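# Unlatch boot-drive carrier and lay it in tray

## Task

Swing the boot-drive carrier's latch open (its top end pivots outward and downward), slide the carrier out of its slot in the back panel and set it on the floor of the parts tray so that nothing of it, open latch included, rests on the top of the tray's rim. The tray is loose and must finish lying flat on the table with no part hanging past the table's edge. Everything must stay in place on its own once the robot lets go.

## Robot and tools

ROBOT. One arm with a parallel two-finger gripper. Joints from base outward: waist, shoulder, elbow, forearm roll, wrist pitch, wrist roll. The fingers point along the gripper's +z axis and close along its y axis. end_effector_position is the spot between the closed finger pads, roughly 2 cm short of the fingertips; closing pushes the tips about 10 mm further along +z.

FRAME. Every pose is in the scene frame: origin on the table surface below the arm's base, +z up, +y to the left when facing along +x. Positions are in metres, orientations are quaternions written w first (qw, qx, qy, qz). The base may sit tilted on the table, and the reported hand position can be a little off, more so when reaching far.

TOOLS.
execute_actions(actions): a list of actions run one after another. Each action is a list of 1 to 15 rows; each row is applied for one 1/30 s control step, and a short action repeats its final row until 15 steps are used. A row is 8 numbers: x, y, z, qw, qx, qy, qz, opening. x, y, z and the quaternion are an absolute target pose for the gripper in the scene frame, not an offset. opening goes from -1 (closed) to +1 (fully open, 0.084 m). A target farther than 0.6 m from the gripper's position at the start of its action, along any gripper axis, is refused; if the first action fails this check against the latest reported state, or any action is malformed, nothing at all runs. An empty list just returns the current state and images. Repeat the quaternion in every row to hold an orientation, rather than copying a reported one that may have drifted.
move(target, speed, blocking): drives the gripper in a straight line toward one absolute pose given as a single 8-number row like above (opening is applied at the start). speed is the path's top speed in m/s, 0.002 to 0.5 (default 0.25); rotation is capped at twice that in rad/s. Paths last 0.5 to 10 s and are cut off at 10 s. It does not avoid obstacles, the hand can lag, wander or overshoot the speed (especially near full stretch), and faster contact or aiming deeper past a contact means harder impact. With blocking=false the result returns after 0.5 s while the arm keeps going; until a result shows the move finished, other moves and execute_actions are refused, so use wait or stop. The extra 'move:' line reports the ending (done, off_target, moving, held, fault), the distance to target and any limits: paced = the sent pose was clipped, held = a check blocked some steps (the arm may then lurch faster than speed).
wait(seconds): 0 to 10 s of letting the scene run with the last command held; returns early if a running move ends.
stop(): brakes a running move; needs stopping distance, the fingers keep moving.
zoom_image(camera, region): camera is cam_high or cam_wrist; region is [x0, y0, x1, y1] in image pixels from the top-left corner, at most 504 by 504.
show_instructions(): shows the reference pictures for the scene.
finished_scene(scene): ends the given scene number; irreversible, and the result says whether the goal was met.

MOTION LIMITS. Each control step the commanded pose is clipped to within 70 mm and 16 degrees of the measured pose, then solved by damped inverse kinematics with position given priority over orientation. After an action the arm only continues up to that last clipped pose, so distant targets need further actions. Joints move at most 3.14 rad/s. Joint ranges (rad): waist and forearm roll and wrist roll -6.283 to 6.283, shoulder -2.059 to 2.094, elbow -3.927 to 0.192, wrist pitch -1.693 to 3.142. The elbow cannot fully straighten.

RESULTS. The state line gives gripper position, quaternion and velocities (m/s, rad/s). 'Hand target' is the pose the controller is currently heading to. 'pose unreachable' means the clearance check (which treats any base mount as arm) altered or blocked the command. Action calls also list positions at some steps, with HELD where a row was held back. grip_measured is the actual finger opening on the same -1..1 scale. Cameras: cam_high (fixed) and cam_wrist, both 504x504, with calibration provided; a result lists any camera whose calibration changed.

GRIPPING. Keep commanding an opening well below grip_measured to hold something; the gap sets the squeeze, up to about 24 N per pad for parts up to ~6 cm wide. Fast closing can overshoot in force. Commanding back the read grip_measured still presses lightly on narrow parts; wide ones may slip.

AVOID. Contact torque reaching a joint's limit (waist 43.5, shoulder 43.5, elbow 26.1, forearm roll 26.1, wrist pitch 17.4, wrist roll 17.4 N m, held load included) triggers a fault: the joint backs off, the arm holds 10 s and the rest of the call is dropped. Holding loads heats motors; a MOTOR HOT line appears at 65 °C and at 80 °C the brakes lock until cooled (OVER-TEMPERATURE FAULT). The simulation runs on while you think, holding the last command. Brief tugs on a held part or pushes on loose items may occur. Never knock or place anything off the table, avoid drops, slams and hard pushes, keep the loose tray flat and fully on the table, and finish only when everything rests by itself.

Each tool is called after ">>>" by a JSON object that holds its "method" and its "body", one argument or row to a line.

Reference images:

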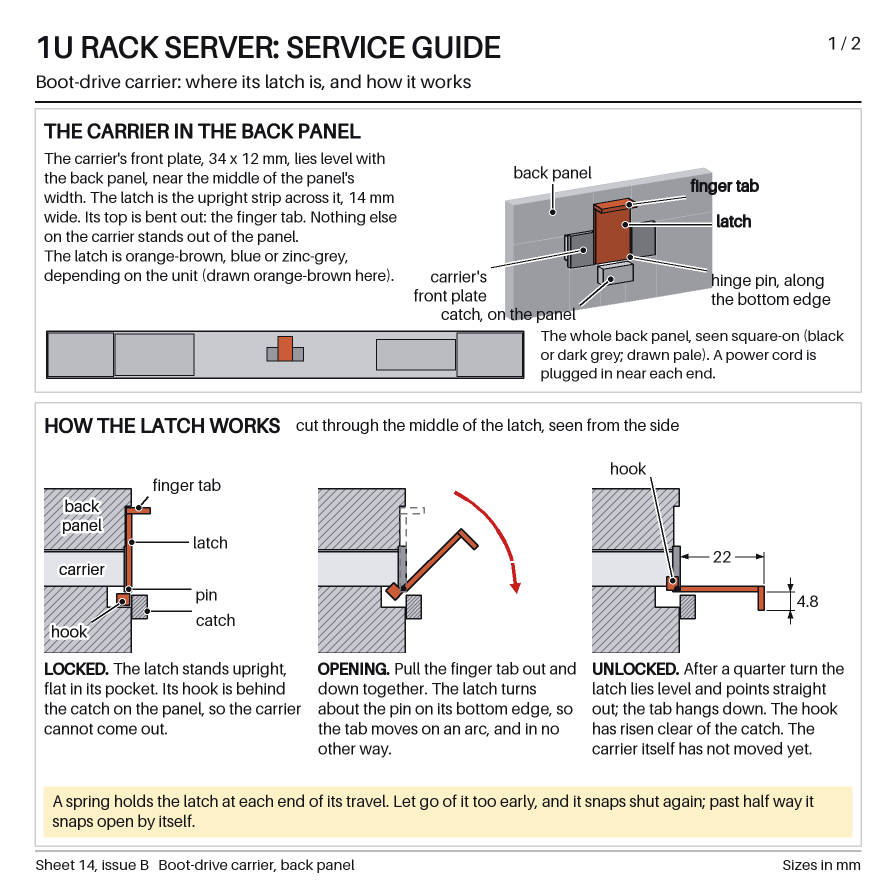

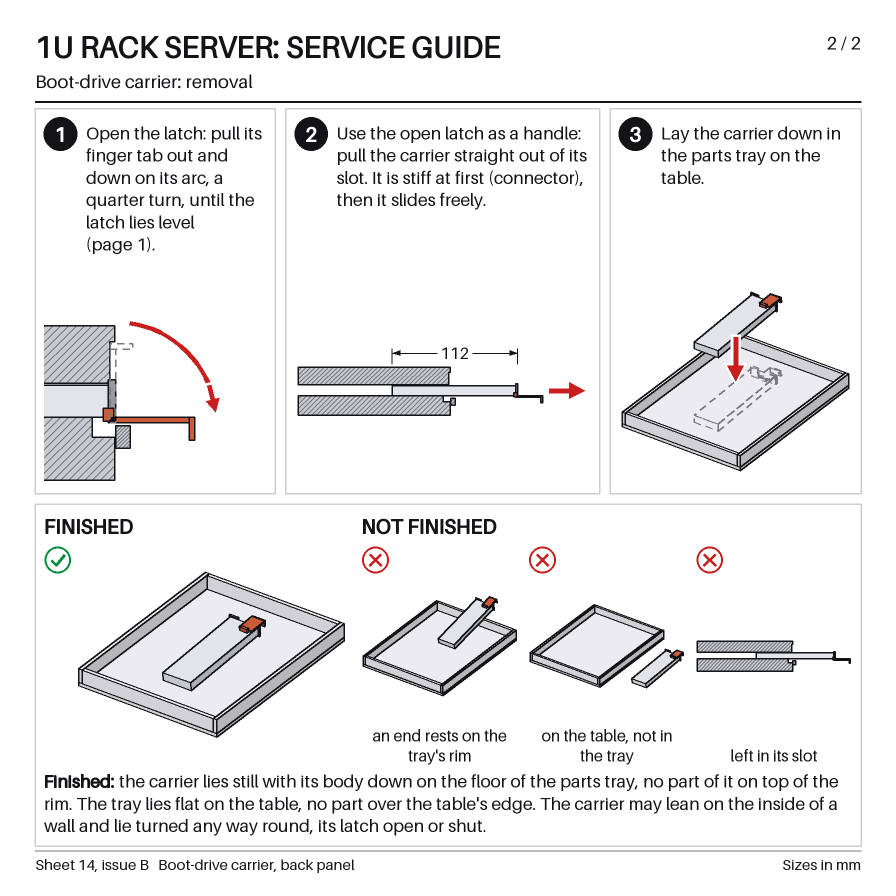

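## Session

>>> {"method": "execute_actions", "body": {
  "actions": []
}}

Scene clock: 0.00 s.
end_effector_position=(+0.4109, -0.4135, +0.2414) grip_measured=+1.00 end_effector_quat_wxyz=(-0.093, +0.492, +0.820, +0.278) end_effector_velocity=(-0.000, +0.000, -0.000) end_effector_angular_velocity=(+0.000, +0.000, +0.000)
Joint positions: [-1.066 -0.35  -1.126  0.678  1.425  2.744  0.084]
Joint velocities: [ 0.    -0.     0.001 -0.    -0.     0.     0.   ]
Motor temperatures (°C, as the motors report them): [25 28 25 30 29 29]
Hand target: +0.411, -0.414, +0.241; -0.093, +0.492, +0.820, +0.278

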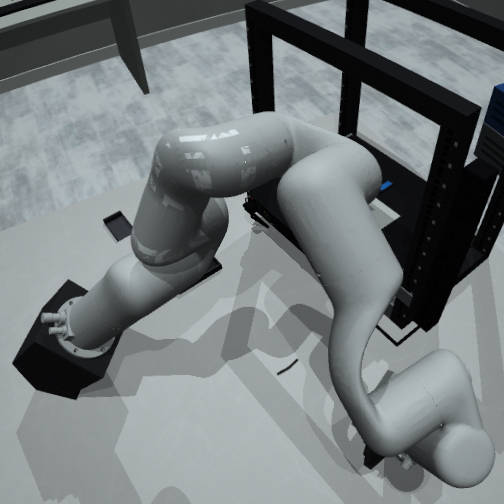

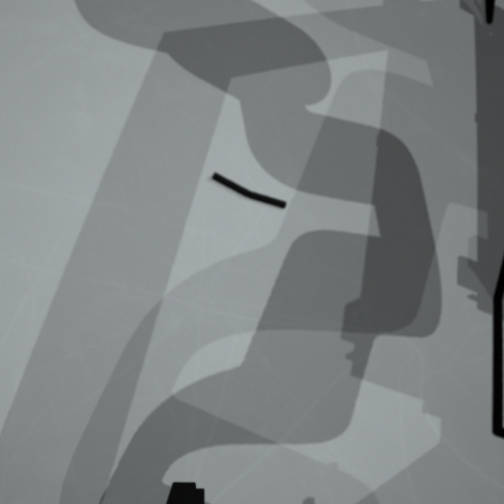

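>>> {"method": "move", "body": {
  "target": [0.28,0.0,0.25,-0.107,0.699,0.107,0.699,1]
}}

Scene clock: 6.23 s.
end_effector_position=(+0.3196, -0.1215, +0.2499) grip_measured=+1.00 end_effector_quat_wxyz=(-0.113, +0.692, +0.352, +0.620) end_effector_velocity=(+0.000, +0.000, +0.000) end_effector_angular_velocity=(+0.001, +0.000, -0.000)
Joint positions: [-1.401 -0.528 -0.08   1.121  1.872  2.685  0.084]
Joint velocities: [ 0.     0.001 -0.     0.     0.     0.    -0.   ]
Motor temperatures (°C, as the motors report them): [25 28 26 30 29 29]
Hand target: +0.320, -0.121, +0.250; -0.113, +0.692, +0.352, +0.620
Off the commanded pose: 0.128 m, 30 deg; position and orientation clipped at the last step of the last action.
move: held; limits=paced,held; held on 35 of 115 steps, including the last
pose unreachable: on one or more control steps of this call, first in action 0 (counted from 0), an arm could not follow its commanded pose, so it was not sent that pose on those steps. On the call's last step it was still not sent that pose. It may still have moved: this result reports where it is.
cause: the commanded pose would bring two parts of the arm too close to each other (joints 3 (elbow) to 6 (wrist roll) lie between them).
camera_calibration (this result's frames):
cam_wrist: T_world_to_cam=[[0.609842, -0.737926, 0.289063, -0.326904], [0.0243947, -0.347086, -0.937516, 0.254621], [0.792147, 0.578788, -0.193666, -0.00265973], [0, 0, 0, 1]] pos_world=[0.195256, -0.151316, 0.332692]

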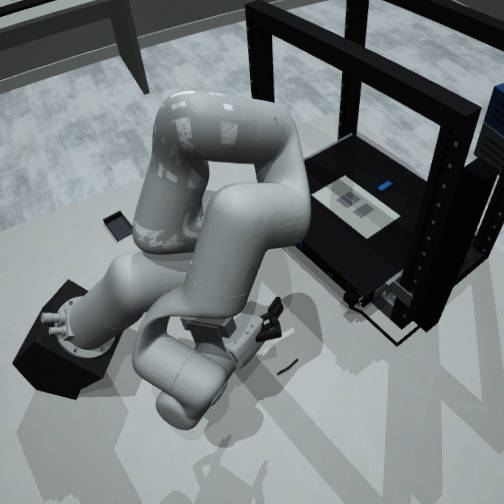

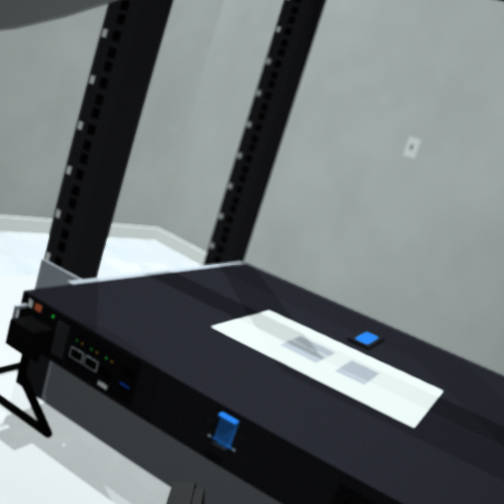

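>>> {"method": "move", "body": {
  "target": [0.42,0.05,0.2,-0.058,0.913,0.14,0.378,1]
}}

Scene clock: 9.53 s.
end_effector_position=(+0.3203, -0.1205, +0.2494) grip_measured=+1.00 end_effector_quat_wxyz=(-0.113, +0.694, +0.351, +0.619) end_effector_velocity=(+0.000, +0.000, +0.000) end_effector_angular_velocity=(+0.000, -0.001, +0.001)
Joint positions: [-1.399 -0.539 -0.072  1.128  1.869  2.693  0.084]
Joint velocities: [ 0.001 -0.    -0.     0.    -0.    -0.     0.   ]
Motor temperatures (°C, as the motors report them): [25 28 26 30 29 29]
Hand target: +0.320, -0.120, +0.249; -0.113, +0.694, +0.351, +0.619
Off the commanded pose: 0.204 m, 45 deg; position and orientation clipped at the last step of the last action.
move: held; limits=paced,held; held on 53 of 57 steps, including the last
pose unreachable: on one or more control steps of this call, first in action 0 (counted from 0), an arm could not follow its commanded pose, so it was not sent that pose on those steps. On the call's last step it was still not sent that pose. It may still have moved: this result reports where it is.
cause: the commanded pose would bring two parts of the arm too close to each other (joints 2 (shoulder) to 4 (forearm roll) lie between them).
camera_calibration (this result's frames):
cam_wrist: T_world_to_cam=[[0.608377, -0.740283, 0.286108, -0.325517], [0.018254, -0.34735, -0.937558, 0.256464], [0.793438, 0.575611, -0.197807, -0.00365966], [0, 0, 0, 1]] pos_world=[0.19626, -0.149786, 0.332859]

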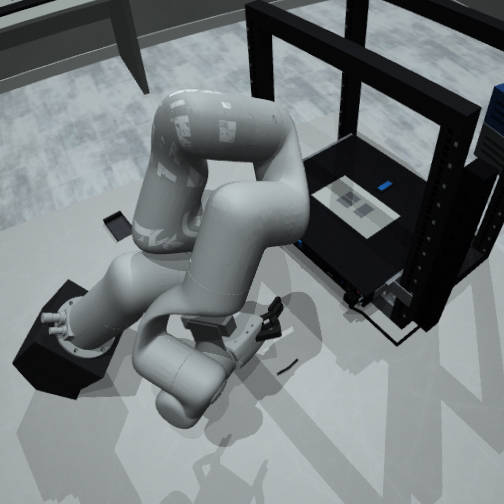

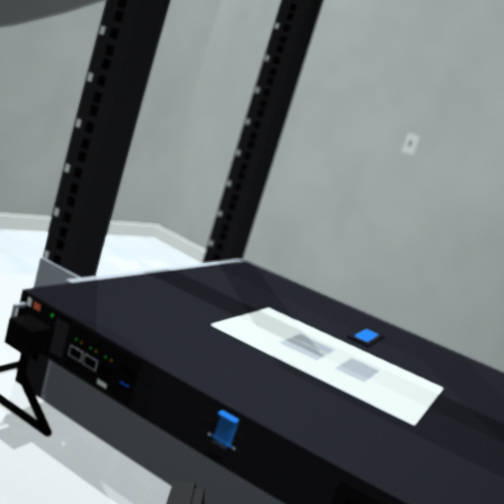

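>>> {"method": "move", "body": {
  "target": [0.41,-0.41,0.25,-0.093,0.492,0.82,0.278,1],
  "speed": 0.4
}}

>>> {"method": "move", "body": {
  "target": [0.45,0.0,0.28,-0.093,0.492,0.82,0.278,1],
  "speed": 0.4
}}

>>> {"method": "move", "body": {
  "target": [0.45,0.05,0.22,-0.058,0.913,0.14,0.378,1]
}}

Scene clock: 13.00 s.
end_effector_position=(+0.4097, -0.4098, +0.2482) grip_measured=+1.00 end_effector_quat_wxyz=(-0.092, +0.493, +0.820, +0.278) end_effector_velocity=(+0.001, -0.003, +0.001) end_effector_angular_velocity=(-0.007, +0.000, +0.005)
Joint positions: [-1.073 -0.375 -1.112  0.679  1.436  2.747  0.084]
Joint velocities: [ 0.001  0.002 -0.01  -0.004 -0.001  0.001  0.   ]
Motor temperatures (°C, as the motors report them): [25 28 26 30 29 29]
Hand target: +0.410, -0.410, +0.248; -0.092, +0.493, +0.820, +0.277
Off the commanded pose: 0.002 m, 0 deg.
move: done
camera_calibration (this result's frames):
cam_wrist: T_world_to_cam=[[0.853616, 0.351037, 0.384853, -0.271502], [0.501838, -0.752249, -0.426943, -0.337572], [0.139633, 0.55758, -0.818296, 0.506219], [0, 0, 0, 1]] pos_world=[0.33048, -0.440888, 0.374601]

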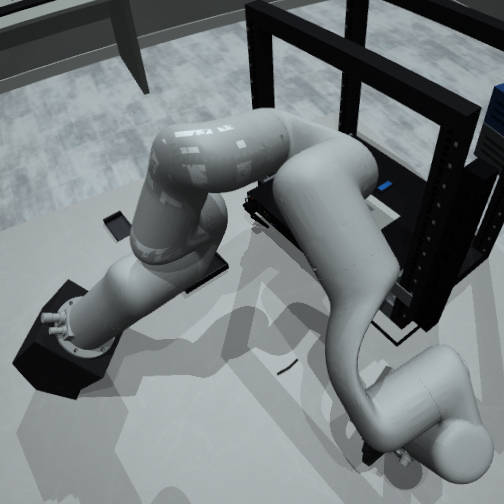

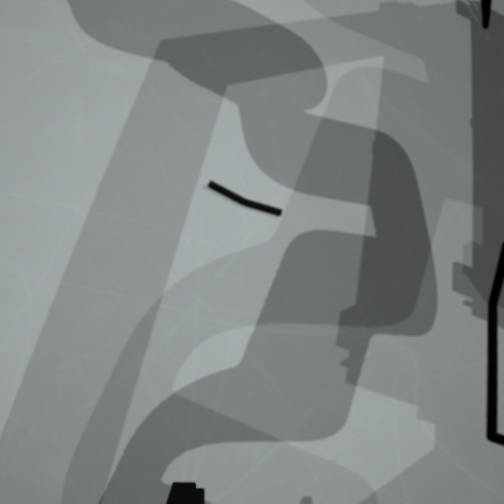

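Scene clock: 15.00 s.
end_effector_position=(+0.4489, +0.0003, +0.2809) grip_measured=+1.00 end_effector_quat_wxyz=(-0.094, +0.491, +0.821, +0.276) end_effector_velocity=(-0.001, +0.002, -0.000) end_effector_angular_velocity=(-0.006, +0.004, +0.002)
Joint positions: [ 0.35  -0.988 -0.248  0.043  0.566  4.215  0.084]
Joint velocities: [ 0.007  0.003  0.    -0.019  0.002  0.022 -0.   ]
Motor temperatures (°C, as the motors report them): [25 28 27 30 29 29]
Hand target: +0.449, +0.000, +0.281; -0.094, +0.491, +0.821, +0.276
Off the commanded pose: 0.001 m, 0 deg.
move: done; limits=paced
camera_calibration (this result's frames):
cam_wrist: T_world_to_cam=[[0.852477, 0.356661, 0.382199, -0.460316], [0.505366, -0.749302, -0.427963, -0.0360636], [0.133745, 0.557979, -0.819007, 0.301676], [0, 0, 0, 1]] pos_world=[0.370286, -0.0311747, 0.407573]

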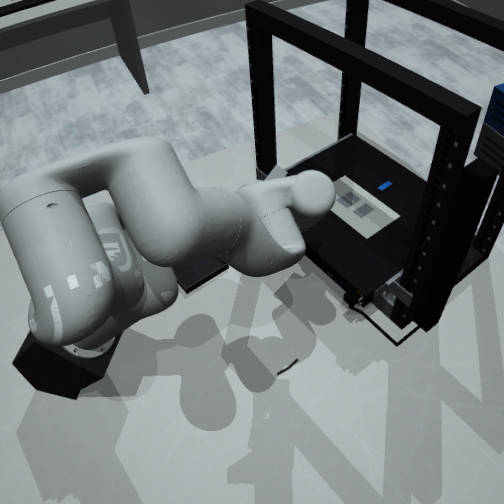

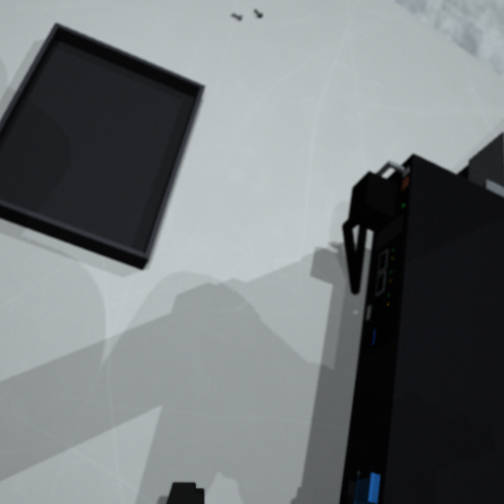

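Scene clock: 18.80 s.
end_effector_position=(+0.4498, +0.0485, +0.2207) grip_measured=+1.00 end_effector_quat_wxyz=(-0.057, +0.913, +0.141, +0.379) end_effector_velocity=(-0.000, +0.000, -0.000) end_effector_angular_velocity=(-0.001, -0.001, -0.005)
Joint positions: [ 0.843  0.077 -0.107  0.742 -1.286  5.646  0.084]
Joint velocities: [ 0.002  0.008 -0.002  0.004 -0.007  0.006 -0.   ]
Motor temperatures (°C, as the motors report them): [25 28 27 30 29 29]
Hand target: +0.450, +0.049, +0.221; -0.057, +0.913, +0.141, +0.379
Off the commanded pose: 0.002 m, 0 deg.
move: done
camera_calibration (this result's frames):
cam_wrist: T_world_to_cam=[[0.288692, -0.957171, 0.0219194, -0.0583617], [-0.667575, -0.217653, -0.712019, 0.538311], [0.686295, 0.190922, -0.701818, -0.0312546], [0, 0, 0, 1]] pos_world=[0.397661, 0.0672698, 0.362632]

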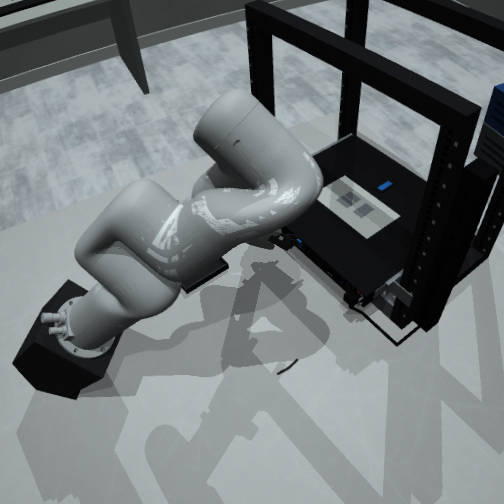

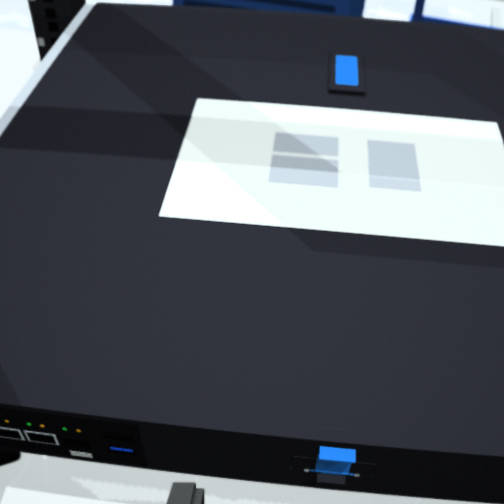

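>>> {"method": "move", "body": {
  "target": [0.47,0.054,0.196,-0.033,0.92,0.08,0.382,-0.35]
}}

>>> {"method": "zoom_image", "body": {
  "camera": "cam_wrist",
  "region": [100,300,400,504]
}}

Scene clock: 22.53 s.
end_effector_position=(+0.4699, +0.0541, +0.1962) grip_measured=-0.37 end_effector_quat_wxyz=(-0.033, +0.920, +0.080, +0.382) end_effector_velocity=(+0.001, +0.000, -0.000) end_effector_angular_velocity=(+0.001, -0.003, -0.005)
Joint positions: [ 0.794  0.267 -0.248  0.764 -1.372  5.757  0.028]
Joint velocities: [-0.001  0.006 -0.006  0.001 -0.004  0.003 -0.   ]
Motor temperatures (°C, as the motors report them): [25 28 27 30 29 29]
Hand target: +0.470, +0.054, +0.196; -0.033, +0.920, +0.080, +0.382
Off the commanded pose: 0.000 m, 0 deg.
move: done
camera_calibration (this result's frames):
cam_wrist: T_world_to_cam=[[0.160071, -0.986918, 0.0192364, 0.00423026], [-0.690679, -0.125903, -0.712117, 0.541383], [0.705223, 0.100703, -0.701797, -0.0672891], [0, 0, 0, 1]] pos_world=[0.420699, 0.0791131, 0.338224]

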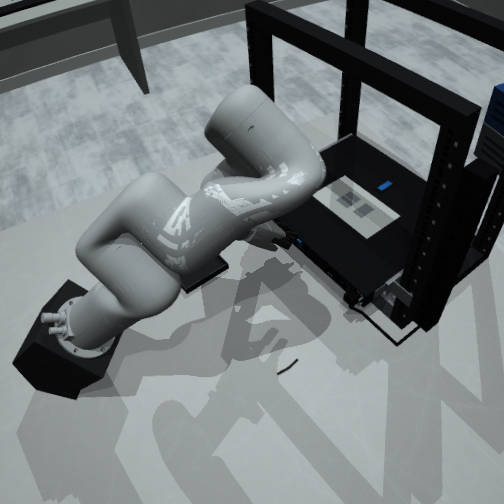

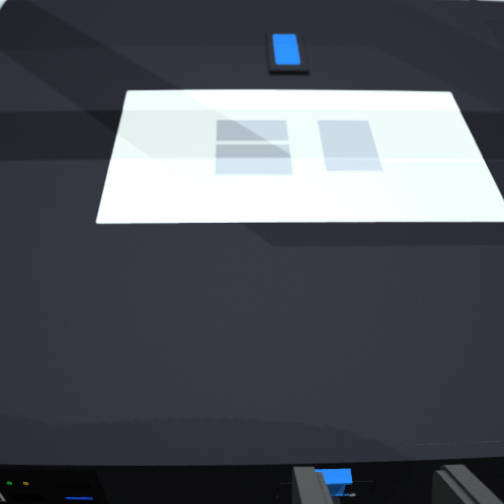

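Region (100, 300, 400, 504) of cam_wrist's 504x504 image, scaled by 1.680, with more detail than that image has; it fills the top 343 rows of this view, and the rest is white.

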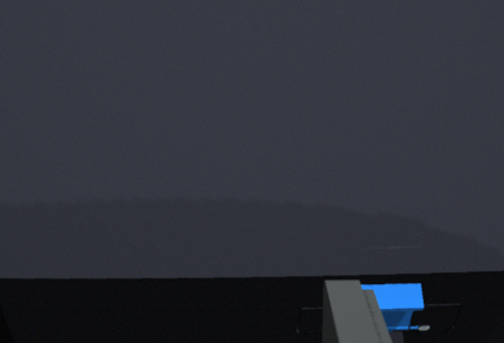

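>>> {"method": "move", "body": {
  "target": [0.497,0.061,0.17,-0.033,0.92,0.08,0.382,-0.35],
  "speed": 0.04
}}

>>> {"method": "zoom_image", "body": {
  "camera": "cam_wrist",
  "region": [204,304,504,504]
}}

Scene clock: 24.93 s.
end_effector_position=(+0.4968, +0.0612, +0.1700) grip_measured=-0.37 end_effector_quat_wxyz=(-0.033, +0.920, +0.080, +0.382) end_effector_velocity=(+0.001, +0.001, -0.000) end_effector_angular_velocity=(+0.001, -0.001, +0.001)
Joint positions: [ 0.695  0.346 -0.358  0.669 -1.348  5.736  0.028]
Joint velocities: [-0.001  0.002 -0.002 -0.002  0.    -0.    -0.   ]
Motor temperatures (°C, as the motors report them): [25 28 26 30 30 29]
Hand target: +0.497, +0.061, +0.170; -0.033, +0.920, +0.080, +0.382
Off the commanded pose: 0.000 m, 0 deg.
move: done
camera_calibration (this result's frames):
cam_wrist: T_world_to_cam=[[0.159546, -0.987009, 0.0189321, 0.00781613], [-0.691218, -0.125384, -0.711686, 0.542343], [0.704814, 0.100461, -0.702243, -0.105094], [0, 0, 0, 1]] pos_world=[0.447702, 0.0862735, 0.312028]

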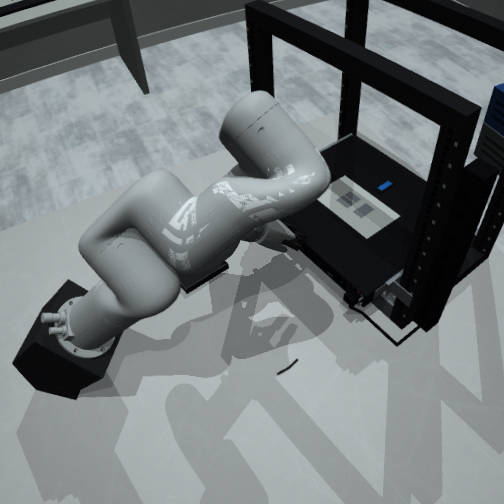

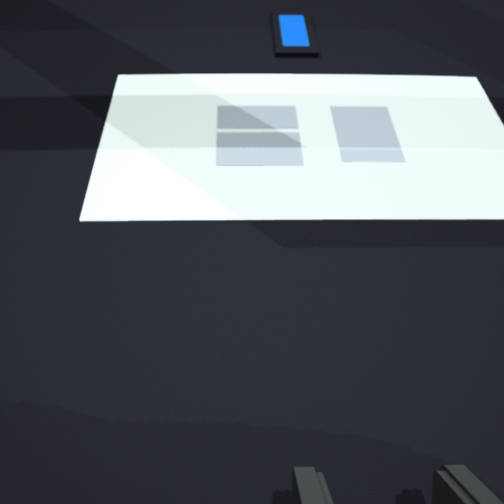

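Region (204, 304, 504, 504) of cam_wrist's 504x504 image, scaled by 1.680, with more detail than that image has.

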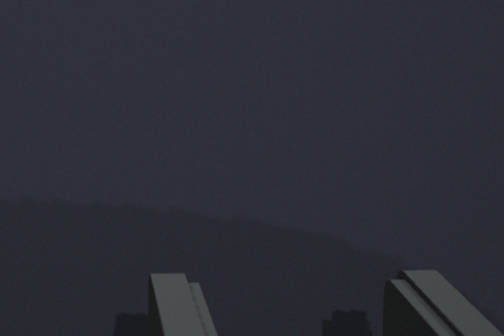

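>>> {"method": "execute_actions", "body": {
  "actions": [
    [[0.497,0.061,0.17,-0.033,0.92,0.08,0.382,-0.6]],
    [[0.497,0.061,0.17,-0.033,0.92,0.08,0.382,-0.85]],
    [[0.497,0.061,0.17,-0.033,0.92,0.08,0.382,-0.85]]
  ]
}}

>>> {"method": "zoom_image", "body": {
  "camera": "cam_high",
  "region": [250,200,350,280]
}}

Scene clock: 27.20 s.
end_effector_position=(+0.4970, +0.0610, +0.1700) grip_measured=-0.87 end_effector_quat_wxyz=(-0.033, +0.920, +0.080, +0.382) end_effector_velocity=(-0.000, +0.000, +0.000) end_effector_angular_velocity=(+0.000, +0.000, +0.001)
Joint positions: [ 0.694  0.345 -0.358  0.669 -1.348  5.736  0.006]
Joint velocities: [ 0.001  0.     0.     0.    -0.    -0.    -0.   ]
Motor temperatures (°C, as the motors report them): [25 29 26 30 30 29]
Hand target: +0.497, +0.061, +0.170; -0.033, +0.920, +0.080, +0.382
Off the commanded pose: 0.000 m, 0 deg.
Step readings (end_effector_position; steps 1 to 15: 1st action; 16 to 30: 2nd action; 31 to 45: 3rd action):
0: (+0.4968, +0.0612, +0.1699)
1: (+0.4968, +0.0612, +0.1699)
2: (+0.4968, +0.0612, +0.1699)
4: (+0.4969, +0.0611, +0.1700)
8: (+0.4970, +0.0610, +0.1700)
15: (+0.4970, +0.0610, +0.1700)
16: (+0.4970, +0.0610, +0.1700)
17: (+0.4970, +0.0610, +0.1700)
19: (+0.4970, +0.0610, +0.1700)
23: (+0.4970, +0.0610, +0.1700)
30: (+0.4970, +0.0610, +0.1700)
31: (+0.4970, +0.0610, +0.1700)
32: (+0.4970, +0.0610, +0.1700)
34: (+0.4970, +0.0610, +0.1700)
38: (+0.4970, +0.0610, +0.1700)
45: end_effector_position above
camera_calibration (this result's frames):
cam_wrist: T_world_to_cam=[[0.159622, -0.986987, 0.0194463, 0.00743128], [-0.690898, -0.125764, -0.71193, 0.542396], [0.705111, 0.100205, -0.701982, -0.105418], [0, 0, 0, 1]] pos_world=[0.447885, 0.0861118, 0.312001]

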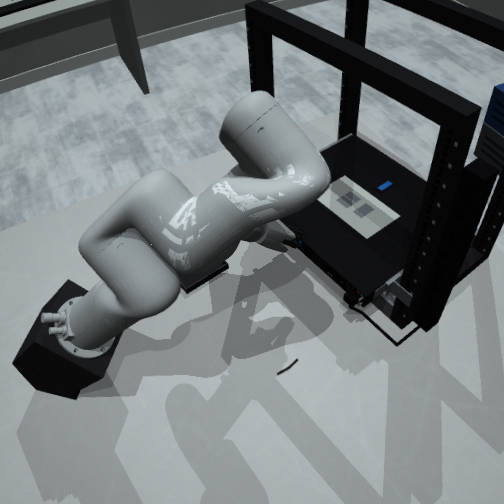

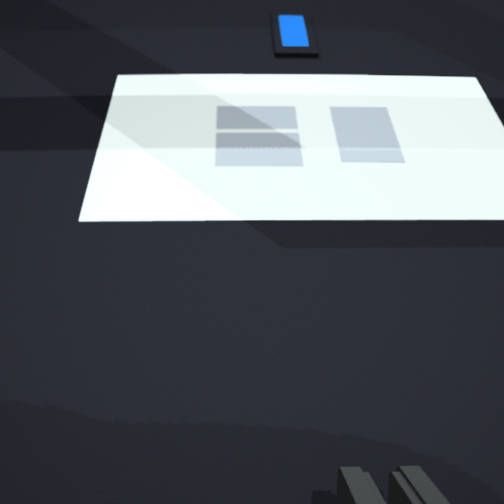

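Region (250, 200, 350, 280) of cam_high's 504x504 image, scaled by 5.040, with more detail than that image has; it fills the top 403 rows of this view, and the rest is white.

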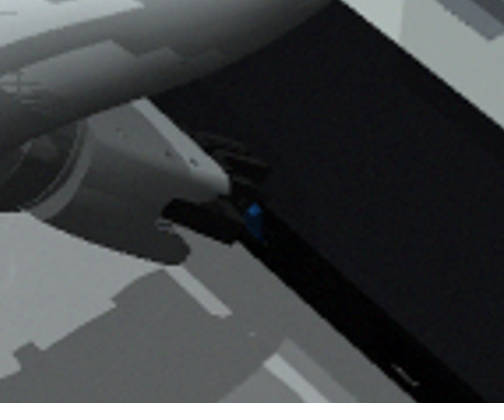

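>>> {"method": "execute_actions", "body": {
  "actions": [
    [[0.497,0.061,0.17,-0.033,0.92,0.08,0.382,-0.4]],
    [[0.5,0.0615,0.167,-0.033,0.92,0.08,0.382,-0.4]],
    [[0.503,0.062,0.164,-0.033,0.92,0.08,0.382,-0.4]],
    [[0.506,0.0625,0.161,-0.033,0.92,0.08,0.382,-0.4]],
    [[0.506,0.0625,0.161,-0.033,0.92,0.08,0.382,-0.85]],
    [[0.506,0.0625,0.161,-0.033,0.92,0.08,0.382,-0.85]]
  ]
}}

>>> {"method": "zoom_image", "body": {
  "camera": "cam_high",
  "region": [250,200,350,280]
}}

Scene clock: 32.13 s.
end_effector_position=(+0.5060, +0.0625, +0.1610) grip_measured=-0.87 end_effector_quat_wxyz=(-0.033, +0.920, +0.080, +0.382) end_effector_velocity=(-0.000, +0.000, -0.000) end_effector_angular_velocity=(-0.000, +0.001, +0.001)
Joint positions: [ 0.663  0.37  -0.395  0.64  -1.338  5.728  0.006]
Joint velocities: [-0.     0.002 -0.    -0.    -0.     0.     0.   ]
Motor temperatures (°C, as the motors report them): [25 29 26 30 30 29]
Hand target: +0.506, +0.063, +0.161; -0.033, +0.920, +0.080, +0.382
Off the commanded pose: 0.000 m, 0 deg.
Step readings (end_effector_position; steps 1 to 15: 1st action; 16 to 30: 2nd action; 31 to 45: 3rd action; 46 to 60: 4th action; 61 to 75: 5th action; 76 to 90: 6th action):
0: (+0.4970, +0.0610, +0.1700)
1: (+0.4970, +0.0610, +0.1700)
2: (+0.4970, +0.0610, +0.1700)
4: (+0.4970, +0.0610, +0.1700)
8: (+0.4970, +0.0610, +0.1700)
15: (+0.4970, +0.0610, +0.1700)
16: (+0.4970, +0.0610, +0.1700)
17: (+0.4973, +0.0611, +0.1697)
19: (+0.4989, +0.0613, +0.1682)
23: (+0.4999, +0.0615, +0.1671)
30: (+0.5000, +0.0615, +0.1670)
31: (+0.5000, +0.0615, +0.1670)
32: (+0.5003, +0.0616, +0.1667)
34: (+0.5018, +0.0618, +0.1652)
38: (+0.5029, +0.0620, +0.1641)
45: (+0.5030, +0.0620, +0.1640)
46: (+0.5030, +0.0620, +0.1640)
47: (+0.5033, +0.0621, +0.1637)
49: (+0.5048, +0.0623, +0.1622)
53: (+0.5059, +0.0625, +0.1611)
60: (+0.5060, +0.0625, +0.1610)
61: (+0.5060, +0.0625, +0.1610)
62: (+0.5060, +0.0625, +0.1610)
64: (+0.5060, +0.0625, +0.1610)
68: (+0.5060, +0.0625, +0.1610)
75: (+0.5060, +0.0625, +0.1610)
76: (+0.5060, +0.0625, +0.1610)
77: (+0.5060, +0.0625, +0.1610)
79: (+0.5060, +0.0625, +0.1610)
83: (+0.5060, +0.0625, +0.1610)
90: end_effector_position above
camera_calibration (this result's frames):
cam_wrist: T_world_to_cam=[[0.159623, -0.986987, 0.0194461, 0.00765031], [-0.690898, -0.125764, -0.711929, 0.542395], [0.70511, 0.100205, -0.701982, -0.118232], [0, 0, 0, 1]] pos_world=[0.456885, 0.0876118, 0.303001]

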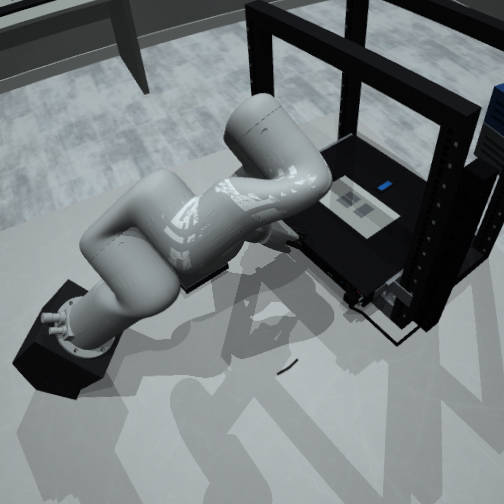

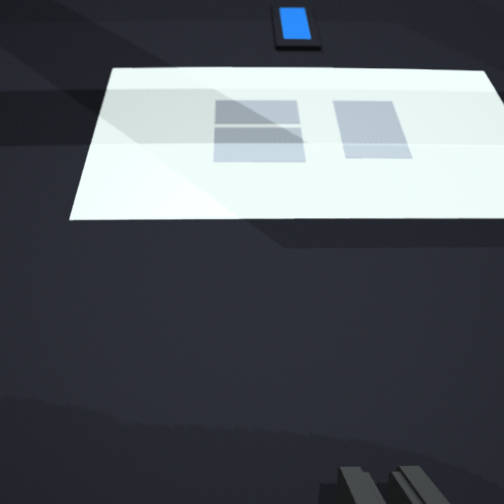

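Region (250, 200, 350, 280) of cam_high's 504x504 image, scaled by 5.040, with more detail than that image has; it fills the top 403 rows of this view, and the rest is white.

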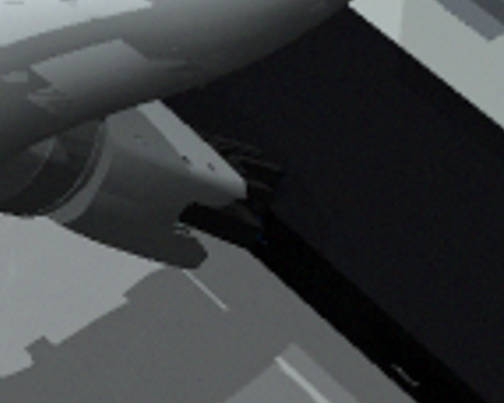

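>>> {"method": "execute_actions", "body": {
  "actions": [
    [[0.506,0.0625,0.161,-0.033,0.92,0.08,0.382,-0.4]],
    [[0.509,0.063,0.158,-0.033,0.92,0.08,0.382,-0.4]],
    [[0.512,0.0635,0.155,-0.033,0.92,0.08,0.382,-0.4]],
    [[0.515,0.064,0.152,-0.033,0.92,0.08,0.382,-0.4]],
    [[0.515,0.064,0.152,-0.033,0.92,0.08,0.382,-0.85]],
    [[0.515,0.064,0.152,-0.033,0.92,0.08,0.382,-0.85]]
  ]
}}

>>> {"method": "zoom_image", "body": {
  "camera": "cam_high",
  "region": [250,200,350,280]
}}

Scene clock: 36.77 s.
end_effector_position=(+0.5095, +0.0638, +0.1550) grip_measured=-0.71 end_effector_quat_wxyz=(-0.032, +0.919, +0.086, +0.385) end_effector_velocity=(+0.000, -0.000, +0.000) end_effector_angular_velocity=(-0.000, -0.000, -0.001)
Joint positions: [ 0.642  0.394 -0.415  0.613 -1.345  5.721  0.013]
Joint velocities: [-0. -0.  0. -0. -0.  0. -0.]
Motor temperatures (°C, as the motors report them): [25 29 27 30 30 29]
Hand target: +0.515, +0.064, +0.152; -0.033, +0.920, +0.080, +0.382
Off the commanded pose: 0.006 m, 1 deg.
Step readings (end_effector_position; steps 1 to 15: 1st action; 16 to 30: 2nd action; 31 to 45: 3rd action; 46 to 60: 4th action; 61 to 75: 5th action; 76 to 90: 6th action):
0: (+0.5060, +0.0625, +0.1610)
1: (+0.5060, +0.0625, +0.1610)
2: (+0.5060, +0.0625, +0.1610)
4: (+0.5060, +0.0625, +0.1610)
8: (+0.5060, +0.0625, +0.1610)
15: (+0.5060, +0.0625, +0.1610)
16: (+0.5060, +0.0625, +0.1610)
17: (+0.5063, +0.0626, +0.1607)
19: (+0.5079, +0.0628, +0.1592)
23: (+0.5087, +0.0630, +0.1583)
30: (+0.5088, +0.0630, +0.1581)
31: (+0.5088, +0.0630, +0.1581)
32: (+0.5091, +0.0631, +0.1578)
34: (+0.5097, +0.0632, +0.1571)
38: (+0.5100, +0.0633, +0.1568)
45: (+0.5103, +0.0632, +0.1566)
46: (+0.5103, +0.0632, +0.1565)
47: (+0.5105, +0.0632, +0.1563)
49: (+0.5106, +0.0631, +0.1559)
53: (+0.5105, +0.0631, +0.1558)
60: (+0.5104, +0.0631, +0.1558)
61: (+0.5104, +0.0631, +0.1558)
62: (+0.5104, +0.0634, +0.1558)
64: (+0.5102, +0.0641, +0.1559)
68: (+0.5095, +0.0641, +0.1552)
75: (+0.5095, +0.0639, +0.1550)
76: (+0.5095, +0.0638, +0.1550)
77: (+0.5095, +0.0638, +0.1550)
79: (+0.5095, +0.0638, +0.1550)
83: (+0.5095, +0.0638, +0.1550)
90: end_effector_position above
camera_calibration (this result's frames):
cam_wrist: T_world_to_cam=[[0.1687, -0.985317, 0.0262725, 0.00273884], [-0.684954, -0.136358, -0.715712, 0.538973], [0.708786, 0.102745, -0.697901, -0.127743], [0, 0, 0, 1]] pos_world=[0.459252, 0.0893167, 0.296526]

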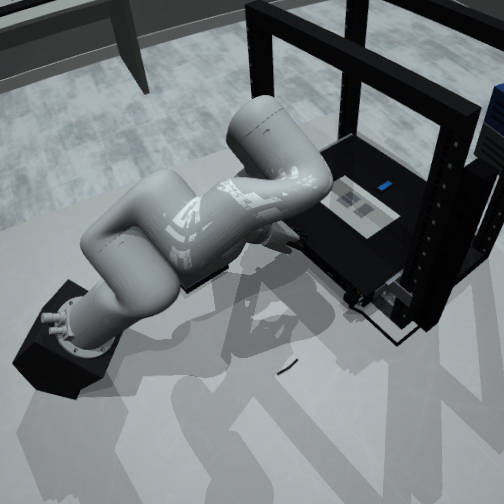

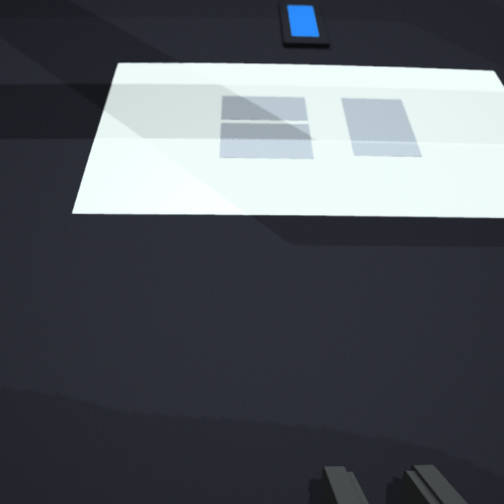

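Region (250, 200, 350, 280) of cam_high's 504x504 image, scaled by 5.040, with more detail than that image has; it fills the top 403 rows of this view, and the rest is white.

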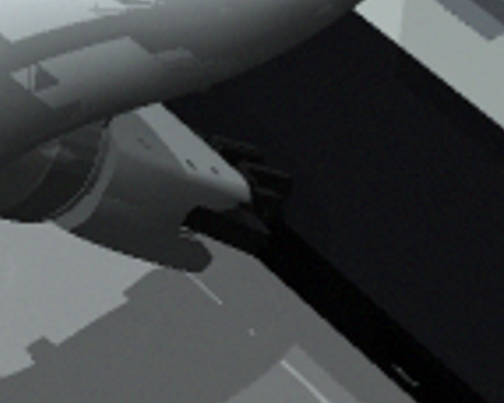

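>>> {"method": "execute_actions", "body": {
  "actions": [
    [[0.509,0.0638,0.155,-0.033,0.92,0.08,0.382,-1]],
    [[0.504,0.063,0.153,-0.033,0.92,0.08,0.382,-1]],
    [[0.4995,0.0621,0.150,-0.033,0.92,0.08,0.382,-1]],
    [[0.4955,0.0614,0.146,-0.033,0.92,0.08,0.382,-1]],
    [[0.4925,0.061,0.1405,-0.033,0.92,0.08,0.382,-1]],
    [[0.4915,0.0608,0.135,-0.033,0.92,0.08,0.382,-1]],
    [[0.4915,0.0608,0.129,-0.033,0.92,0.08,0.382,-1]]
  ]
}}

>>> {"method": "zoom_image", "body": {
  "camera": "cam_high",
  "region": [250,200,350,280]
}}

Scene clock: 41.60 s.
end_effector_position=(+0.4915, +0.0608, +0.1291) grip_measured=-1.00 end_effector_quat_wxyz=(-0.033, +0.920, +0.080, +0.382) end_effector_velocity=(-0.000, -0.000, -0.000) end_effector_angular_velocity=(-0.000, +0.001, -0.000)
Joint positions: [ 0.576  0.506 -0.419  0.541 -1.433  5.79   0.   ]
Joint velocities: [-0.001  0.     0.    -0.     0.     0.     0.   ]
Motor temperatures (°C, as the motors report them): [25 29 27 30 31 29]
Hand target: +0.491, +0.061, +0.129; -0.033, +0.920, +0.080, +0.382
Off the commanded pose: 0.000 m, 0 deg.
Step readings (end_effector_position; steps 1 to 15: 1st action; 16 to 30: 2nd action; 31 to 45: 3rd action; 46 to 60: 4th action; 61 to 75: 5th action; 76 to 90: 6th action; 91 to 105: 7th action):
0: (+0.5095, +0.0638, +0.1550)
1: (+0.5095, +0.0638, +0.1550)
2: (+0.5092, +0.0637, +0.1553)
4: (+0.5085, +0.0638, +0.1553)
8: (+0.5086, +0.0638, +0.1553)
15: (+0.5087, +0.0637, +0.1553)
16: (+0.5087, +0.0637, +0.1553)
17: (+0.5084, +0.0636, +0.1552)
19: (+0.5074, +0.0623, +0.1545)
23: (+0.5069, +0.0623, +0.1541)
30: (+0.5050, +0.0620, +0.1527)
31: (+0.5048, +0.0620, +0.1525)
32: (+0.5044, +0.0620, +0.1523)
34: (+0.5015, +0.0618, +0.1499)
38: (+0.4991, +0.0616, +0.1480)
45: (+0.4994, +0.0620, +0.1492)
46: (+0.4994, +0.0620, +0.1494)
47: (+0.4993, +0.0619, +0.1494)
49: (+0.4971, +0.0616, +0.1474)
53: (+0.4954, +0.0614, +0.1458)
60: (+0.4956, +0.0614, +0.1461)
61: (+0.4955, +0.0614, +0.1461)
62: (+0.4955, +0.0614, +0.1458)
64: (+0.4939, +0.0612, +0.1429)
68: (+0.4924, +0.0610, +0.1409)
75: (+0.4925, +0.0610, +0.1408)
76: (+0.4925, +0.0610, +0.1408)
77: (+0.4926, +0.0611, +0.1404)
79: (+0.4925, +0.0611, +0.1391)
83: (+0.4914, +0.0607, +0.1343)
90: (+0.4915, +0.0608, +0.1348)
91: (+0.4915, +0.0608, +0.1349)
92: (+0.4917, +0.0608, +0.1345)
94: (+0.4916, +0.0608, +0.1314)
98: (+0.4913, +0.0607, +0.1290)
105: end_effector_position above
camera_calibration (this result's frames):
cam_wrist: T_world_to_cam=[[0.159578, -0.986996, 0.0193387, 0.00896787], [-0.690875, -0.125651, -0.711972, 0.509425], [0.705143, 0.100254, -0.701941, -0.130291], [0, 0, 0, 1]] pos_world=[0.442392, 0.0859231, 0.271066]

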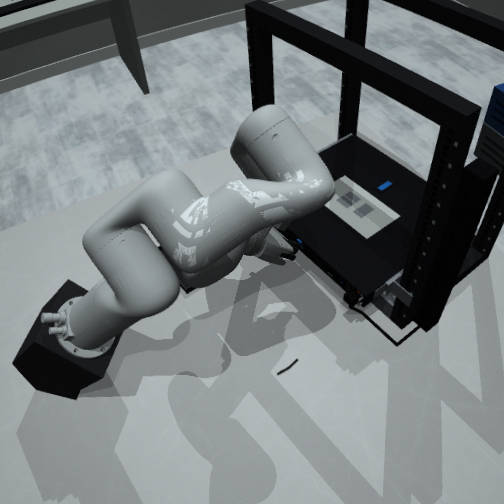

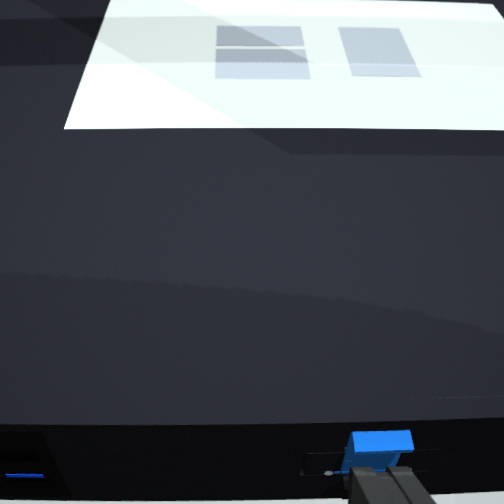

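Region (250, 200, 350, 280) of cam_high's 504x504 image, scaled by 5.040, with more detail than that image has; it fills the top 403 rows of this view, and the rest is white.

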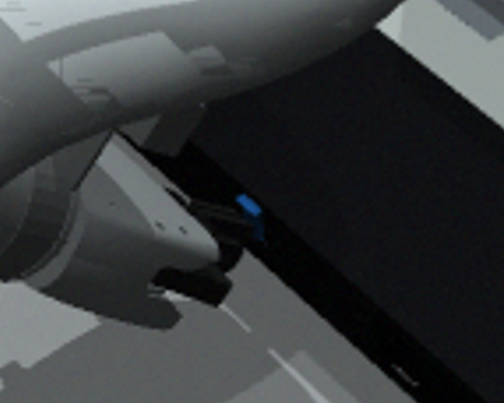

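>>> {"method": "execute_actions", "body": {
  "actions": [
    [[0.488,0.0605,0.16,-0.033,0.92,0.08,0.382,-0.4]],
    [[0.500,0.0625,0.166,-0.033,0.92,0.08,0.382,-0.4]],
    [[0.508,0.0638,0.161,-0.033,0.92,0.08,0.382,-0.4]],
    [[0.513,0.0645,0.159,-0.033,0.92,0.08,0.382,-0.4]],
    [[0.513,0.0645,0.159,-0.033,0.92,0.08,0.382,-0.7]],
    [[0.512,0.0645,0.159,-0.033,0.92,0.08,0.382,-1]],
    [[0.512,0.0645,0.159,-0.033,0.92,0.08,0.382,-1]]
  ]
}}

Scene clock: 48.37 s.
end_effector_position=(+0.5124, +0.0643, +0.1592) grip_measured=-1.00 end_effector_quat_wxyz=(-0.033, +0.920, +0.080, +0.382) end_effector_velocity=(-0.001, -0.000, -0.000) end_effector_angular_velocity=(-0.001, +0.001, +0.001)
Joint positions: [ 0.658  0.374 -0.417  0.637 -1.325  5.718  0.   ]
Joint velocities: [-0.001  0.     0.001 -0.    -0.     0.     0.   ]
Motor temperatures (°C, as the motors report them): [25 29 27 30 31 29]
Hand target: +0.512, +0.064, +0.159; -0.033, +0.920, +0.080, +0.382
Off the commanded pose: 0.000 m, 0 deg.
Step readings (end_effector_position; steps 1 to 15: 1st action; 16 to 30: 2nd action; 31 to 45: 3rd action; 46 to 60: 4th action; 61 to 75: 5th action; 76 to 90: 6th action; 91 to 105: 7th action):
0: (+0.4915, +0.0608, +0.1290)
1: (+0.4915, +0.0608, +0.1290)
2: (+0.4911, +0.0607, +0.1298)
4: (+0.4894, +0.0604, +0.1416)
8: (+0.4888, +0.0606, +0.1582)
15: (+0.4880, +0.0604, +0.1597)
16: (+0.4880, +0.0604, +0.1597)
17: (+0.4885, +0.0606, +0.1597)
19: (+0.4943, +0.0616, +0.1630)
23: (+0.5000, +0.0624, +0.1663)
30: (+0.4998, +0.0625, +0.1658)
31: (+0.4999, +0.0625, +0.1658)
32: (+0.5005, +0.0628, +0.1653)
34: (+0.5046, +0.0633, +0.1630)
38: (+0.5077, +0.0637, +0.1612)
45: (+0.5079, +0.0639, +0.1610)
46: (+0.5079, +0.0639, +0.1610)
47: (+0.5084, +0.0640, +0.1607)
49: (+0.5107, +0.0643, +0.1597)
53: (+0.5110, +0.0644, +0.1593)
60: (+0.5115, +0.0645, +0.1591)
61: (+0.5115, +0.0645, +0.1591)
62: (+0.5115, +0.0651, +0.1592)
64: (+0.5117, +0.0654, +0.1593)
68: (+0.5119, +0.0651, +0.1593)
75: (+0.5119, +0.0651, +0.1591)
76: (+0.5119, +0.0651, +0.1591)
77: (+0.5120, +0.0645, +0.1590)
79: (+0.5127, +0.0639, +0.1593)
83: (+0.5127, +0.0642, +0.1593)
90: (+0.5126, +0.0643, +0.1593)
91: (+0.5126, +0.0643, +0.1593)
92: (+0.5125, +0.0643, +0.1593)
94: (+0.5125, +0.0643, +0.1593)
98: (+0.5125, +0.0643, +0.1592)
105: end_effector_position above
camera_calibration (this result's frames):
cam_wrist: T_world_to_cam=[[0.158698, -0.987134, 0.0195156, 0.00895057], [-0.69041, -0.125081, -0.712523, 0.545562], [0.705797, 0.099602, -0.701377, -0.124592], [0, 0, 0, 1]] pos_world=[0.463177, 0.0894844, 0.301165]

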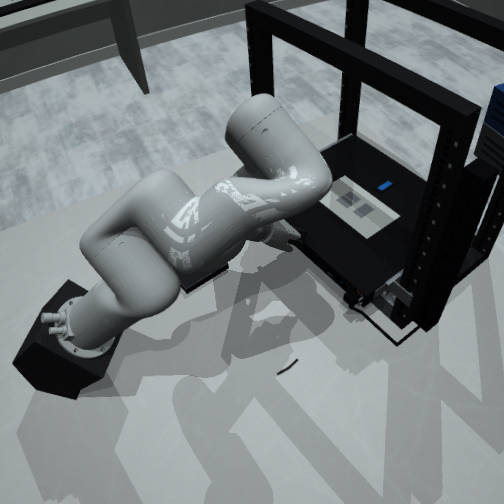

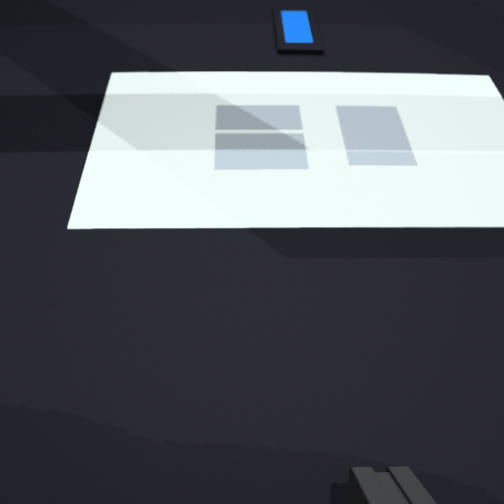

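>>> {"method": "execute_actions", "body": {
  "actions": [
    [[0.500,0.0625,0.162,-0.033,0.92,0.08,0.382,-0.4]],
    [[0.503,0.063,0.153,-0.033,0.92,0.08,0.382,-0.4]],
    [[0.509,0.064,0.152,-0.033,0.92,0.08,0.382,-0.4]],
    [[0.514,0.0648,0.152,-0.033,0.92,0.08,0.382,-0.4]],
    [[0.514,0.0648,0.152,-0.033,0.92,0.08,0.382,-0.65]],
    [[0.514,0.0648,0.152,-0.033,0.92,0.08,0.382,-0.9]],
    [[0.514,0.0648,0.152,-0.033,0.92,0.08,0.382,-0.9]]
  ]
}}

Scene clock: 52.70 s.
end_effector_position=(+0.5058, +0.0629, +0.1514) grip_measured=-0.73 end_effector_quat_wxyz=(-0.031, +0.921, +0.087, +0.379) end_effector_velocity=(+0.000, -0.001, +0.000) end_effector_angular_velocity=(-0.000, -0.000, -0.002)
Joint positions: [ 0.64   0.397 -0.409  0.616 -1.34   5.723  0.012]
Joint velocities: [-0.001 -0.001 -0.     0.     0.     0.     0.   ]
Motor temperatures (°C, as the motors report them): [25 29 29 31 31 29]
Hand target: +0.514, +0.065, +0.152; -0.033, +0.920, +0.080, +0.382
Off the commanded pose: 0.008 m, 1 deg.
Step readings (end_effector_position; steps 1 to 15: 1st action; 16 to 30: 2nd action; 31 to 45: 3rd action; 46 to 60: 4th action; 61 to 75: 5th action; 76 to 90: 6th action; 91 to 105: 7th action):
0: (+0.5122, +0.0644, +0.1591)
1: (+0.5122, +0.0644, +0.1592)
2: (+0.5113, +0.0642, +0.1595)
4: (+0.5063, +0.0631, +0.1590)
8: (+0.5008, +0.0624, +0.1597)
15: (+0.5002, +0.0624, +0.1616)
16: (+0.5002, +0.0624, +0.1617)
17: (+0.5005, +0.0625, +0.1612)
19: (+0.5019, +0.0627, +0.1567)
23: (+0.5026, +0.0629, +0.1531)
30: (+0.5028, +0.0630, +0.1530)
31: (+0.5028, +0.0630, +0.1530)
32: (+0.5033, +0.0631, +0.1528)
34: (+0.5044, +0.0633, +0.1522)
38: (+0.5050, +0.0634, +0.1520)
45: (+0.5050, +0.0635, +0.1517)
46: (+0.5050, +0.0634, +0.1517)
47: (+0.5053, +0.0635, +0.1516)
49: (+0.5056, +0.0635, +0.1515)
53: (+0.5056, +0.0634, +0.1514)
60: (+0.5056, +0.0632, +0.1513)
61: (+0.5056, +0.0632, +0.1513)
62: (+0.5055, +0.0635, +0.1514)
64: (+0.5054, +0.0642, +0.1514)
68: (+0.5056, +0.0634, +0.1515)
75: (+0.5056, +0.0634, +0.1515)
76: (+0.5056, +0.0634, +0.1515)
77: (+0.5057, +0.0633, +0.1514)
79: (+0.5058, +0.0629, +0.1514)
83: (+0.5058, +0.0629, +0.1514)
90: (+0.5058, +0.0629, +0.1514)
91: (+0.5058, +0.0629, +0.1514)
92: (+0.5058, +0.0629, +0.1514)
94: (+0.5058, +0.0629, +0.1514)
98: (+0.5058, +0.0629, +0.1514)
105: end_effector_position above
camera_calibration (this result's frames):
cam_wrist: T_world_to_cam=[[0.170722, -0.984955, 0.0267883, 0.00138915], [-0.693879, -0.139483, -0.706454, 0.536981], [0.699562, 0.102019, -0.707252, -0.121345], [0, 0, 0, 1]] pos_world=[0.45725, 0.0886475, 0.293493]

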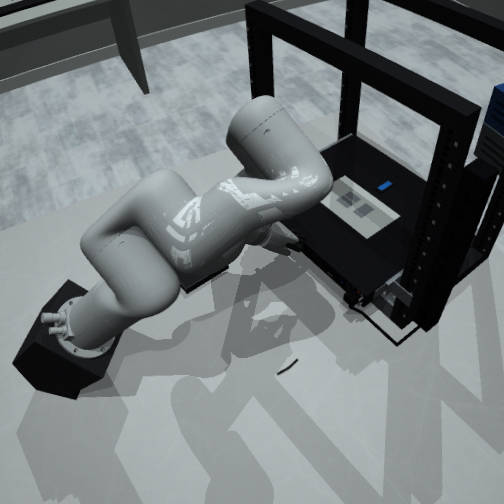

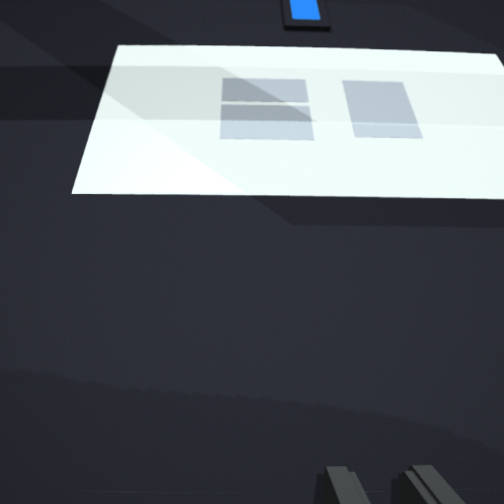

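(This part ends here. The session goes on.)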